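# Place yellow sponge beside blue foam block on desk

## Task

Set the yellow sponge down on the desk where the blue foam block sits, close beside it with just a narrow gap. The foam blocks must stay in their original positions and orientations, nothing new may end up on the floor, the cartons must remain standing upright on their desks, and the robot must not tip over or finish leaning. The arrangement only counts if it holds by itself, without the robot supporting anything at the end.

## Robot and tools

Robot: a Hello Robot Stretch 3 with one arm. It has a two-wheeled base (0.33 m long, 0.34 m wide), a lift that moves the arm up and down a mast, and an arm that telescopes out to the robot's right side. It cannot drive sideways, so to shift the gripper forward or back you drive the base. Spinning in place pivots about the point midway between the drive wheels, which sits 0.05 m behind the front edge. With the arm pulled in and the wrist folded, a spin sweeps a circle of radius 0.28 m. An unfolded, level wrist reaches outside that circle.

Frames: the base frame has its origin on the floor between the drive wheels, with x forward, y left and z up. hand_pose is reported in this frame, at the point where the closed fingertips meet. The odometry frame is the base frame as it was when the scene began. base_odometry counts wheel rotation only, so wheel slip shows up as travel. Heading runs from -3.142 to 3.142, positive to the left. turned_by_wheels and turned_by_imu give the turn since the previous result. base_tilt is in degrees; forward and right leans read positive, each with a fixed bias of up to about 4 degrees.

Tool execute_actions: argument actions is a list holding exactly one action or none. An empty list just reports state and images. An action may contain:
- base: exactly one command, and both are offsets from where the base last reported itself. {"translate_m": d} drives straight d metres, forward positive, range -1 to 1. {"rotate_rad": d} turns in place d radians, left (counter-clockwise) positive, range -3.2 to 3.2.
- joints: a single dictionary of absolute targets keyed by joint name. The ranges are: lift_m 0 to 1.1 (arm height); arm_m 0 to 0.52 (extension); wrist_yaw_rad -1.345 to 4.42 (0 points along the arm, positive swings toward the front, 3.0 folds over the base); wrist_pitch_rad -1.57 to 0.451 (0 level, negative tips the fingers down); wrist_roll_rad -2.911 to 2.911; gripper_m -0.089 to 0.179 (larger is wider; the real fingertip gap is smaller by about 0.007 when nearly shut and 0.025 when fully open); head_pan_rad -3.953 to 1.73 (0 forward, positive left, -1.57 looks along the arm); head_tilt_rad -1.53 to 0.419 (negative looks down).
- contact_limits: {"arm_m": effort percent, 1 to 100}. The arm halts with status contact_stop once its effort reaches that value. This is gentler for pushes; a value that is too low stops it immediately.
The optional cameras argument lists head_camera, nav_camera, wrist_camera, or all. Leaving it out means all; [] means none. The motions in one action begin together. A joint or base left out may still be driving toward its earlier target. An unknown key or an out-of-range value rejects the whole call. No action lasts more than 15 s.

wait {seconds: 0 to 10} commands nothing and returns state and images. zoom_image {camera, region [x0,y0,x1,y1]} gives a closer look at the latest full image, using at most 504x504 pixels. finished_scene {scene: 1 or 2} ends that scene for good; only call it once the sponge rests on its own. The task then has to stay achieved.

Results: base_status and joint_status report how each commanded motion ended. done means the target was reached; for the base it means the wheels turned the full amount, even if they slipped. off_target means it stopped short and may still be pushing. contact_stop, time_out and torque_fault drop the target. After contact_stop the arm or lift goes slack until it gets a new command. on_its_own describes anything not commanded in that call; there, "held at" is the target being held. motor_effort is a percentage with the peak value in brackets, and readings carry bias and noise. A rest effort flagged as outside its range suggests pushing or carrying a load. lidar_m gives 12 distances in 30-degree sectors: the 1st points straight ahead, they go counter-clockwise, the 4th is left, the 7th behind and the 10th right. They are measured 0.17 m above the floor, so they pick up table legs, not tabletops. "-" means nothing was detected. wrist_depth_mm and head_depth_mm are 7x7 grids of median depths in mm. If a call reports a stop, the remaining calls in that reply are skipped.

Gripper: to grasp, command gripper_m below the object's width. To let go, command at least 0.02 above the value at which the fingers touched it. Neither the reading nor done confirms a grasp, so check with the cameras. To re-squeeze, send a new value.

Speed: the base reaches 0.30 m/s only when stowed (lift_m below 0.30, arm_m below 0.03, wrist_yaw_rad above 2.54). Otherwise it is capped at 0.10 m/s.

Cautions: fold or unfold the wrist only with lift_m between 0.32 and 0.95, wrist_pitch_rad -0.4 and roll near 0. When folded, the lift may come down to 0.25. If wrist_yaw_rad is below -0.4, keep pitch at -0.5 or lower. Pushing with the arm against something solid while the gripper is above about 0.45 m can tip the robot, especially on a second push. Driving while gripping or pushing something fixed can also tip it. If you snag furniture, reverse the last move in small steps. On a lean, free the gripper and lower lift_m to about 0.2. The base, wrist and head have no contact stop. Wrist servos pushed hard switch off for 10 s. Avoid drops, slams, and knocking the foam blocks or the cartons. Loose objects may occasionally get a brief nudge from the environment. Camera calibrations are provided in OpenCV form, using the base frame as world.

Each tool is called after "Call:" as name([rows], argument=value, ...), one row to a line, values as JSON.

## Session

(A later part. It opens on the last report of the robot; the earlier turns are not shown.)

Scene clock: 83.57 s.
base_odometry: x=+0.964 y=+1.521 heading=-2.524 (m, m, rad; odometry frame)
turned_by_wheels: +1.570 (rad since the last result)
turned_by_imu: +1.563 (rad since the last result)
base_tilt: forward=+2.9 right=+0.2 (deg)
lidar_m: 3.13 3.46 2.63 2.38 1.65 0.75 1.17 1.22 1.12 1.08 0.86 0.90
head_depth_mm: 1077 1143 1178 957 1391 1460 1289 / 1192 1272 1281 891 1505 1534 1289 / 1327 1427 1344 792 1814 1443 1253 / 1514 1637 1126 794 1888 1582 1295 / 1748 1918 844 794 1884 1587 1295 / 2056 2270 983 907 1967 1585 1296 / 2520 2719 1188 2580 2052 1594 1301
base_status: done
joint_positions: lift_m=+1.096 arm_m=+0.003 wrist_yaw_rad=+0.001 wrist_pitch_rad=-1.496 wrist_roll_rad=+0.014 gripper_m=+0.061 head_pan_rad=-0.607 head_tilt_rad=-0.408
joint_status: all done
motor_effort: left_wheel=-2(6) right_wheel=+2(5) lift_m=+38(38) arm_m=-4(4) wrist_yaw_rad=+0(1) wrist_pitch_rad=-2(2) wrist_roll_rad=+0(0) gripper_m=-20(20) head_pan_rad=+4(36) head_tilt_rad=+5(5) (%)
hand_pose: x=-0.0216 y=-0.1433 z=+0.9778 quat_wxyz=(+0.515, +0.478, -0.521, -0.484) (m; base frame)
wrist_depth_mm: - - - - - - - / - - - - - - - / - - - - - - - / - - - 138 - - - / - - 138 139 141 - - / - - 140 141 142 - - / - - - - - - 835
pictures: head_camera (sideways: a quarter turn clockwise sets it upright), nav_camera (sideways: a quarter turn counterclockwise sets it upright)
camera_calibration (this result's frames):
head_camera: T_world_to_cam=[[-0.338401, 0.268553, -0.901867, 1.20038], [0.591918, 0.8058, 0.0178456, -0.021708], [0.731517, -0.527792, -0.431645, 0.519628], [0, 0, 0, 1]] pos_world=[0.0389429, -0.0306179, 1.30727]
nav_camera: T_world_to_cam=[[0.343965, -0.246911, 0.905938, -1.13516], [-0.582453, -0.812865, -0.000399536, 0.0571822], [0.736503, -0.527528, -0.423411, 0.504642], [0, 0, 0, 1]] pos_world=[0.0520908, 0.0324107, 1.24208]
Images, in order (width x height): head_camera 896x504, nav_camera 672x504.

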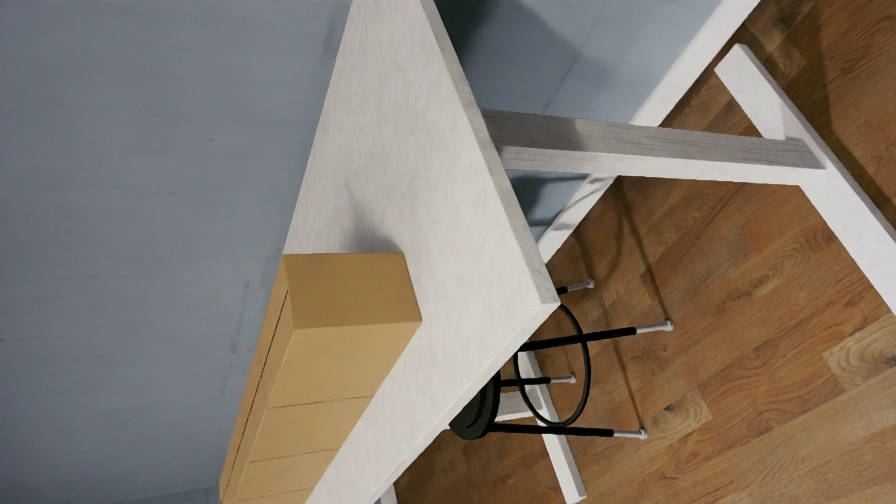

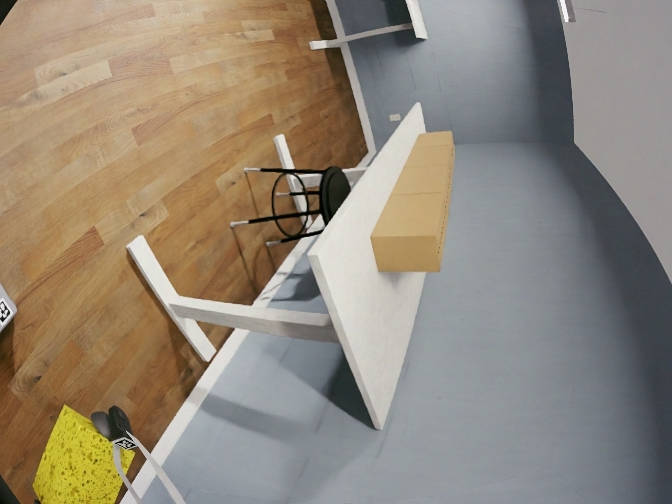

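Call:
execute_actions([
  {"base":{"translate_m":0.45},"joints":{"wrist_pitch_rad":-0.2,"wrist_yaw_rad":1.25,"arm_m":0.5}},
], cameras=["wrist_camera"])

Scene clock: 90.53 s.
base_odometry: x=+0.597 y=+1.260 heading=-2.524 (m, m, rad; odometry frame)
turned_by_wheels: +0.000 (rad since the last result)
turned_by_imu: -0.001 (rad since the last result)
base_tilt: forward=+2.9 right=+0.2 (deg)
lidar_m: 2.68 3.05 2.46 2.34 1.85 1.68 1.18 1.52 1.12 0.64 0.65 0.96
head_depth_mm: 1078 1145 1168 497 536 433 1223 / 1193 1271 1262 546 554 463 1293 / 1336 1434 666 629 560 1487 1292 / 1508 1644 730 711 613 1536 1294 / 1745 1924 841 795 1283 1531 1297 / 2051 2255 997 906 2040 1587 1294 / 2510 2750 1202 2728 2054 1592 1303
base_status: done
joint_positions: lift_m=+1.096 arm_m=+0.500 wrist_yaw_rad=+1.249 wrist_pitch_rad=-0.222 wrist_roll_rad=+0.014 gripper_m=+0.061 head_pan_rad=-0.607 head_tilt_rad=-0.408
joint_status: all done
motor_effort: left_wheel=-1(4) right_wheel=+0(7) lift_m=+38(38) arm_m=+7(8) wrist_yaw_rad=+2(3) wrist_pitch_rad=+9(10) wrist_roll_rad=+0(0) gripper_m=-20(20) head_pan_rad=+4(4) head_tilt_rad=+5(5) (%)
hand_pose: x=+0.2106 y=-0.7221 z=+1.1551 quat_wxyz=(+0.613, +0.477, -0.528, +0.344) (m; base frame)
wrist_depth_mm: - - - - 626 441 341 / - - - - 646 450 343 / 434 589 - - 658 454 350 / 301 559 726 138 589 463 351 / 273 450 137 139 140 473 356 / 266 - 140 141 142 442 362 / 242 337 332 348 357 363 356
pictures: wrist_camera
camera_calibration (this result's frames):
wrist_camera: T_world_to_cam=[[-0.323793, -0.944772, 0.0506398, -0.680289], [-0.377003, 0.0797462, -0.922773, 1.23351], [0.867771, -0.317879, -0.382003, 0.189595], [0, 0, 0, 1]] pos_world=[0.0802403, -0.680818, 1.24513]
Images, in order (width x height): wrist_camera 644x364.

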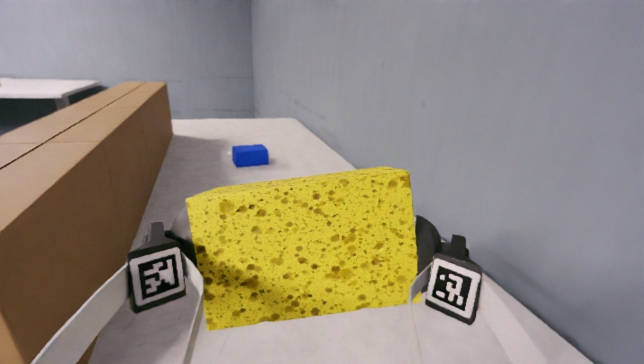

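Call:
execute_actions([
  {"base":{"translate_m":0.45},"joints":{"arm_m":0.52,"head_pan_rad":-1.4,"head_tilt_rad":-0.3}},
])

Scene clock: 98.13 s.
base_odometry: x=+0.231 y=+0.999 heading=-2.524 (m, m, rad; odometry frame)
turned_by_wheels: +0.000 (rad since the last result)
turned_by_imu: -0.002 (rad since the last result)
base_tilt: forward=+3.0 right=+0.2 (deg)
lidar_m: 2.24 2.67 2.76 2.38 2.77 2.15 1.63 1.53 0.68 1.08 0.67 0.69
head_depth_mm: 870 910 990 497 418 448 383 / 883 928 1026 500 426 453 384 / 896 954 1001 502 436 464 384 / 909 965 1038 504 445 468 385 / 922 985 1031 506 454 478 397 / 938 1004 1075 509 465 487 398 / 951 1019 1100 511 475 488 412
base_status: done
joint_positions: lift_m=+1.096 arm_m=+0.520 wrist_yaw_rad=+1.249 wrist_pitch_rad=-0.222 wrist_roll_rad=+0.014 gripper_m=+0.061 head_pan_rad=-1.393 head_tilt_rad=-0.310
joint_status: all done
motor_effort: left_wheel=-1(2) right_wheel=+1(6) lift_m=+38(38) arm_m=+7(9) wrist_yaw_rad=+2(2) wrist_pitch_rad=+9(9) wrist_roll_rad=+0(0) gripper_m=-20(20) head_pan_rad=-4(50) head_tilt_rad=+6(19) (%)
hand_pose: x=+0.2106 y=-0.7421 z=+1.1551 quat_wxyz=(+0.613, +0.477, -0.528, +0.344) (m; base frame)
wrist_depth_mm: - - - - 605 423 327 / - - - - 616 427 329 / 434 645 - - 628 435 334 / 316 612 728 138 564 441 339 / 301 490 137 139 141 450 339 / 294 - 140 141 142 434 347 / 268 339 334 348 357 362 349
pictures: head_camera (sideways: a quarter turn clockwise sets it upright), nav_camera (sideways: a quarter turn counterclockwise sets it upright), wrist_camera
camera_calibration (this result's frames):
head_camera: T_world_to_cam=[[-0.0331651, 0.339969, -0.939852, 1.24809], [0.988065, 0.152687, 0.0203643, -0.0274061], [0.150426, -0.927959, -0.340975, 0.405179], [0, 0, 0, 1]] pos_world=[0.00752241, -0.0441368, 1.31173]
nav_camera: T_world_to_cam=[[0.052343, -0.328251, 0.943139, -1.18193], [-0.986685, -0.162633, -0.00184325, 0.0615277], [0.15399, -0.930485, -0.332393, 0.389749], [0, 0, 0, 1]] pos_world=[0.0625567, -0.015309, 1.24439]
wrist_camera: T_world_to_cam=[[-0.323792, -0.944772, 0.0506398, -0.699182], [-0.377003, 0.0797456, -0.922773, 1.23511], [0.867772, -0.317877, -0.382003, 0.183239], [0, 0, 0, 1]] pos_world=[0.0802403, -0.700814, 1.24513]
Images, in order (width x height): head_camera 896x504, nav_camera 672x504, wrist_camera 644x364.

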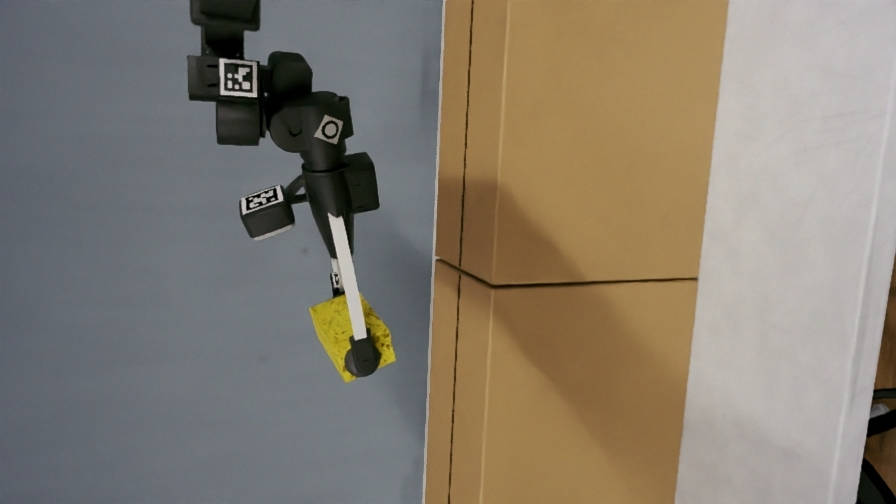

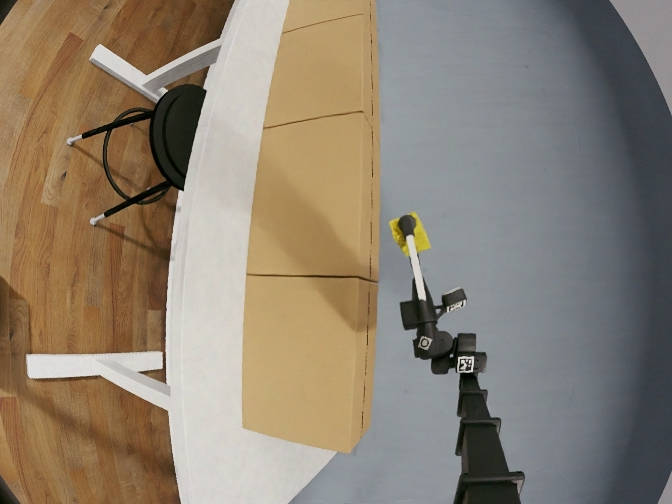

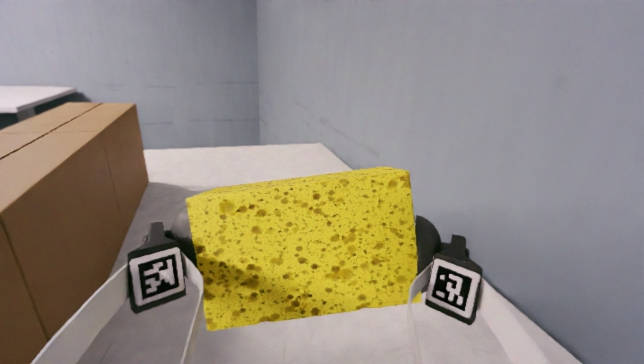

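Call:
execute_actions([
  {"base":{"translate_m":0.15},"joints":{"wrist_pitch_rad":-0.95,"wrist_yaw_rad":1.1}},
], cameras=["wrist_camera"])

Scene clock: 102.50 s.
base_odometry: x=+0.108 y=+0.913 heading=-2.524 (m, m, rad; odometry frame)
turned_by_wheels: +0.000 (rad since the last result)
turned_by_imu: -0.001 (rad since the last result)
base_tilt: forward=+3.0 right=+0.2 (deg)
lidar_m: 2.09 2.55 2.73 2.36 2.44 2.27 1.77 1.53 0.75 0.62 0.58 1.02
head_depth_mm: 870 909 994 497 420 449 383 / 881 927 - 499 428 457 384 / 898 956 1012 466 437 464 384 / 910 969 1039 504 447 469 385 / 924 986 1056 507 456 481 397 / 939 1005 1081 509 468 487 398 / 957 1020 1097 512 478 488 411
base_status: done
joint_positions: lift_m=+1.096 arm_m=+0.520 wrist_yaw_rad=+1.102 wrist_pitch_rad=-0.957 wrist_roll_rad=+0.014 gripper_m=+0.061 head_pan_rad=-1.393 head_tilt_rad=-0.310
joint_status: all done
motor_effort: left_wheel=-1(2) right_wheel=+1(5) lift_m=+38(38) arm_m=+7(6) wrist_yaw_rad=-2(2) wrist_pitch_rad=+3(9) wrist_roll_rad=+0(0) gripper_m=-20(20) head_pan_rad=-4(4) head_tilt_rad=+5(5) (%)
hand_pose: x=+0.0927 y=-0.7226 z=+1.0118 quat_wxyz=(+0.703, +0.606, -0.369, +0.047) (m; base frame)
wrist_depth_mm: 305 311 289 314 331 336 321 / 280 283 287 294 299 304 313 / 256 261 265 268 274 278 282 / 237 240 244 138 249 255 260 / 220 225 138 139 140 238 240 / 206 - 140 141 142 222 223 / 193 195 195 200 202 205 209
pictures: wrist_camera
camera_calibration (this result's frames):
wrist_camera: T_world_to_cam=[[-0.426439, -0.903485, 0.0431887, -0.664739], [-0.824805, 0.368815, -0.42857, 0.807233], [0.371278, -0.218381, -0.902476, 0.881609], [0, 0, 0, 1]] pos_world=[0.0550177, -0.705775, 1.1703]
Images, in order (width x height): wrist_camera 644x364.

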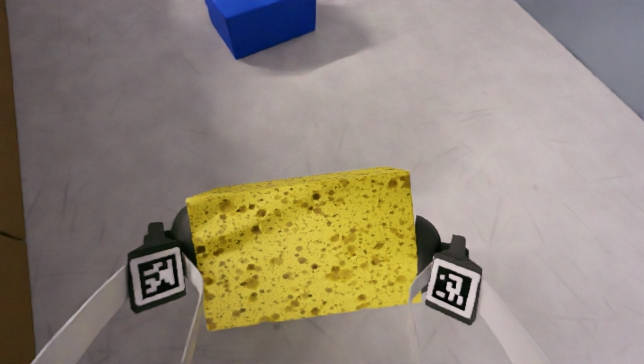

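Call:
execute_actions([
  {"joints":{"wrist_pitch_rad":-1.25,"wrist_yaw_rad":0.1,"arm_m":0.46}},
], cameras=[])

Call:
execute_actions([
  {"base":{"translate_m":0.35}},
], cameras=["wrist_camera"])

Scene clock: 105.93 s.
base_odometry: x=+0.108 y=+0.913 heading=-2.524 (m, m, rad; odometry frame)
turned_by_wheels: +0.000 (rad since the last result)
turned_by_imu: +0.000 (rad since the last result)
base_tilt: forward=+3.0 right=+0.2 (deg)
lidar_m: 2.09 2.55 2.73 2.36 2.44 2.27 1.77 1.53 0.75 0.62 0.58 1.02
head_depth_mm: 871 910 1002 498 420 449 384 / 881 928 - 464 429 456 384 / 899 954 1019 484 437 465 384 / 908 969 1039 506 447 469 385 / 923 986 1060 508 457 480 398 / 940 1003 1079 509 467 486 398 / 954 1021 1096 511 478 487 412
base_status: not commanded
joint_positions: lift_m=+1.096 arm_m=+0.460 wrist_yaw_rad=+0.102 wrist_pitch_rad=-1.251 wrist_roll_rad=+0.014 gripper_m=+0.061 head_pan_rad=-1.393 head_tilt_rad=-0.310
joint_status: all done
motor_effort: left_wheel=-1(1) right_wheel=+1(1) lift_m=+38(38) arm_m=-3(4) wrist_yaw_rad=-2(1) wrist_pitch_rad=+0(2) wrist_roll_rad=+0(0) gripper_m=-20(20) head_pan_rad=-4(4) head_tilt_rad=+6(6) (%)
hand_pose: x=-0.0157 y=-0.6626 z=+0.9843 quat_wxyz=(+0.590, +0.440, -0.555, -0.388) (m; base frame)
wrist_depth_mm: 212 214 217 220 224 226 229 / 206 209 212 215 217 220 223 / 202 203 206 209 211 215 218 / 197 199 200 138 207 209 211 / 193 195 137 139 141 204 207 / 188 - 140 141 142 199 202 / 184 185 187 189 191 195 197
pictures: none
No camera images: the call's "cameras" was empty. Leave "cameras" out to get every camera's image.

Scene clock: 110.67 s.
base_odometry: x=-0.177 y=+0.710 heading=-2.524 (m, m, rad; odometry frame)
turned_by_wheels: +0.000 (rad since the last result)
turned_by_imu: -0.001 (rad since the last result)
base_tilt: forward=+3.0 right=+0.2 (deg)
lidar_m: 1.75 2.26 2.73 2.36 2.72 2.54 2.12 0.98 0.63 0.43 0.70 1.55
head_depth_mm: 872 914 1006 498 424 450 383 / 883 931 - 465 433 460 383 / 900 958 1017 484 442 466 385 / 913 975 1043 504 452 475 397 / 926 989 1062 506 462 486 398 / 943 1002 1079 509 472 488 410 / 954 1022 1098 511 483 488 424
base_status: done
joint_positions: lift_m=+1.096 arm_m=+0.460 wrist_yaw_rad=+0.102 wrist_pitch_rad=-1.251 wrist_roll_rad=+0.014 gripper_m=+0.061 head_pan_rad=-1.393 head_tilt_rad=-0.310
joint_status: not commanded
motor_effort: left_wheel=-1(3) right_wheel=+0(5) lift_m=+38(38) arm_m=-3(4) wrist_yaw_rad=-2(2) wrist_pitch_rad=+0(0) wrist_roll_rad=+0(0) gripper_m=-20(20) head_pan_rad=-4(4) head_tilt_rad=+6(6) (%)
hand_pose: x=-0.0157 y=-0.6626 z=+0.9843 quat_wxyz=(+0.590, +0.440, -0.555, -0.388) (m; base frame)
wrist_depth_mm: 212 214 217 172 222 226 229 / 207 209 211 168 217 220 223 / 201 203 207 207 212 214 217 / 197 199 201 138 206 209 212 / 193 194 138 139 140 204 206 / 188 - 140 141 142 200 202 / 184 186 187 189 192 194 197
pictures: wrist_camera
camera_calibration (this result's frames):
wrist_camera: T_world_to_cam=[[-0.989527, -0.140434, 0.0333967, -0.149228], [-0.14386, 0.978459, -0.148059, 0.822466], [-0.0118848, -0.151313, -0.988415, 1.03311], [0, 0, 0, 1]] pos_world=[-0.017067, -0.669384, 1.1479]
Images, in order (width x height): wrist_camera 644x364.

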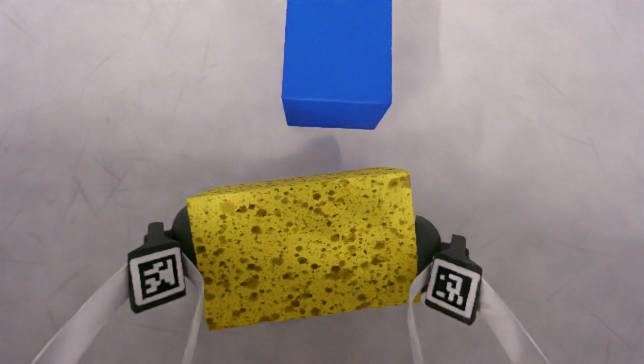

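Call:
execute_actions([
  {"joints":{"wrist_pitch_rad":-1.35,"arm_m":0.505}},
], cameras=["wrist_camera"])

Call:
execute_actions([
  {"joints":{"gripper_m":0.16}},
], cameras=["wrist_camera"])

Scene clock: 113.37 s.
base_odometry: x=-0.177 y=+0.710 heading=-2.524 (m, m, rad; odometry frame)
turned_by_wheels: +0.000 (rad since the last result)
turned_by_imu: +0.000 (rad since the last result)
base_tilt: forward=+2.9 right=+0.2 (deg)
lidar_m: 1.75 2.26 2.74 2.37 2.71 2.54 2.12 0.99 0.63 0.42 0.71 1.55
head_depth_mm: 872 915 1005 497 424 450 383 / 883 931 - 465 433 460 384 / 897 957 1025 501 442 467 384 / 912 975 1040 505 452 475 397 / 926 990 1057 507 461 485 397 / 942 1004 1079 509 473 487 411 / 958 1022 1104 511 484 488 424
base_status: not commanded
joint_positions: lift_m=+1.096 arm_m=+0.505 wrist_yaw_rad=+0.102 wrist_pitch_rad=-1.349 wrist_roll_rad=+0.014 gripper_m=+0.061 head_pan_rad=-1.393 head_tilt_rad=-0.310
joint_status: all done
motor_effort: left_wheel=-1(1) right_wheel=+0(0) lift_m=+38(38) arm_m=+5(6) wrist_yaw_rad=-1(1) wrist_pitch_rad=-1(2) wrist_roll_rad=+0(0) gripper_m=-20(20) head_pan_rad=-4(4) head_tilt_rad=+5(5) (%)
hand_pose: x=-0.0183 y=-0.6824 z=+0.9799 quat_wxyz=(+0.570, +0.466, -0.533, -0.417) (m; base frame)
wrist_depth_mm: 194 195 198 155 203 207 208 / 193 195 198 154 202 203 207 / 191 193 195 153 200 202 204 / 190 192 194 138 198 200 202 / 189 190 137 139 140 199 201 / 187 - 140 141 142 198 199 / 186 187 190 190 192 194 198
pictures: wrist_camera
camera_calibration (this result's frames):
wrist_camera: T_world_to_cam=[[-0.989326, -0.142705, 0.0294884, -0.152094], [-0.144074, 0.988245, -0.0511397, 0.752459], [-0.0218438, -0.0548424, -0.998256, 1.10102], [0, 0, 0, 1]] pos_world=[-0.0180109, -0.704936, 1.14206]
Images, in order (width x height): wrist_camera 644x364.

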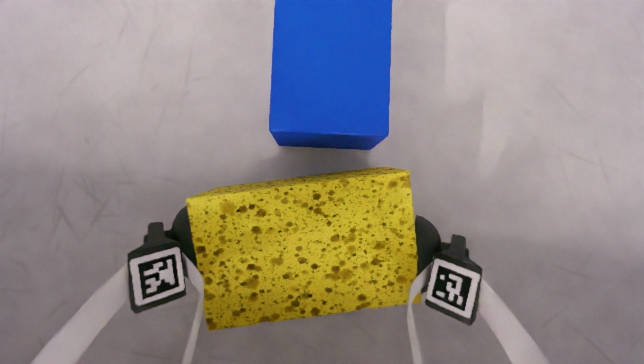

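Scene clock: 114.87 s.
base_odometry: x=-0.177 y=+0.710 heading=-2.524 (m, m, rad; odometry frame)
turned_by_wheels: +0.000 (rad since the last result)
turned_by_imu: +0.000 (rad since the last result)
base_tilt: forward=+2.9 right=+0.2 (deg)
lidar_m: 1.74 2.26 2.74 2.37 2.70 2.54 2.12 0.98 0.63 0.43 0.70 1.55
head_depth_mm: 871 914 1005 498 424 451 383 / 885 934 - 464 434 459 384 / 899 960 1021 486 442 467 384 / 911 974 1045 505 452 476 396 / 926 990 1061 507 461 485 398 / 943 1005 1078 510 472 487 411 / 956 1023 1102 511 484 488 424
base_status: not commanded
joint_positions: lift_m=+1.096 arm_m=+0.505 wrist_yaw_rad=+0.102 wrist_pitch_rad=-1.349 wrist_roll_rad=+0.014 gripper_m=+0.160 head_pan_rad=-1.393 head_tilt_rad=-0.310
joint_status: all done
motor_effort: left_wheel=-1(1) right_wheel=+1(0) lift_m=+38(38) arm_m=+6(6) wrist_yaw_rad=-1(1) wrist_pitch_rad=-1(0) wrist_roll_rad=+0(0) gripper_m=+0(88) head_pan_rad=-4(4) head_tilt_rad=+6(6) (%)
hand_pose: x=-0.0183 y=-0.6824 z=+0.9799 quat_wxyz=(+0.570, +0.466, -0.533, -0.417) (m; base frame)
wrist_depth_mm: 194 197 199 155 203 206 208 / 193 196 197 153 202 204 206 / 192 193 195 153 200 202 205 / 190 192 193 151 197 200 202 / 188 191 149 150 197 199 201 / - 189 148 149 195 - 200 / 186 187 189 191 194 195 197
pictures: wrist_camera
camera_calibration (this result's frames):
wrist_camera: T_world_to_cam=[[-0.989326, -0.142705, 0.0294884, -0.152094], [-0.144074, 0.988245, -0.0511398, 0.752459], [-0.0218438, -0.0548424, -0.998256, 1.10102], [0, 0, 0, 1]] pos_world=[-0.0180109, -0.704936, 1.14206]
Images, in order (width x height): wrist_camera 644x364.

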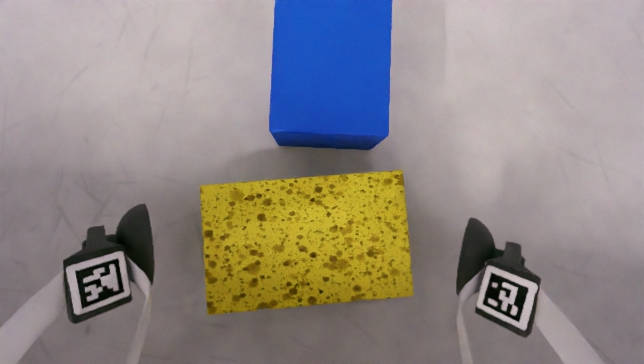

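Call:
finished_scene(scene=2)

The scene is finished: the task was done.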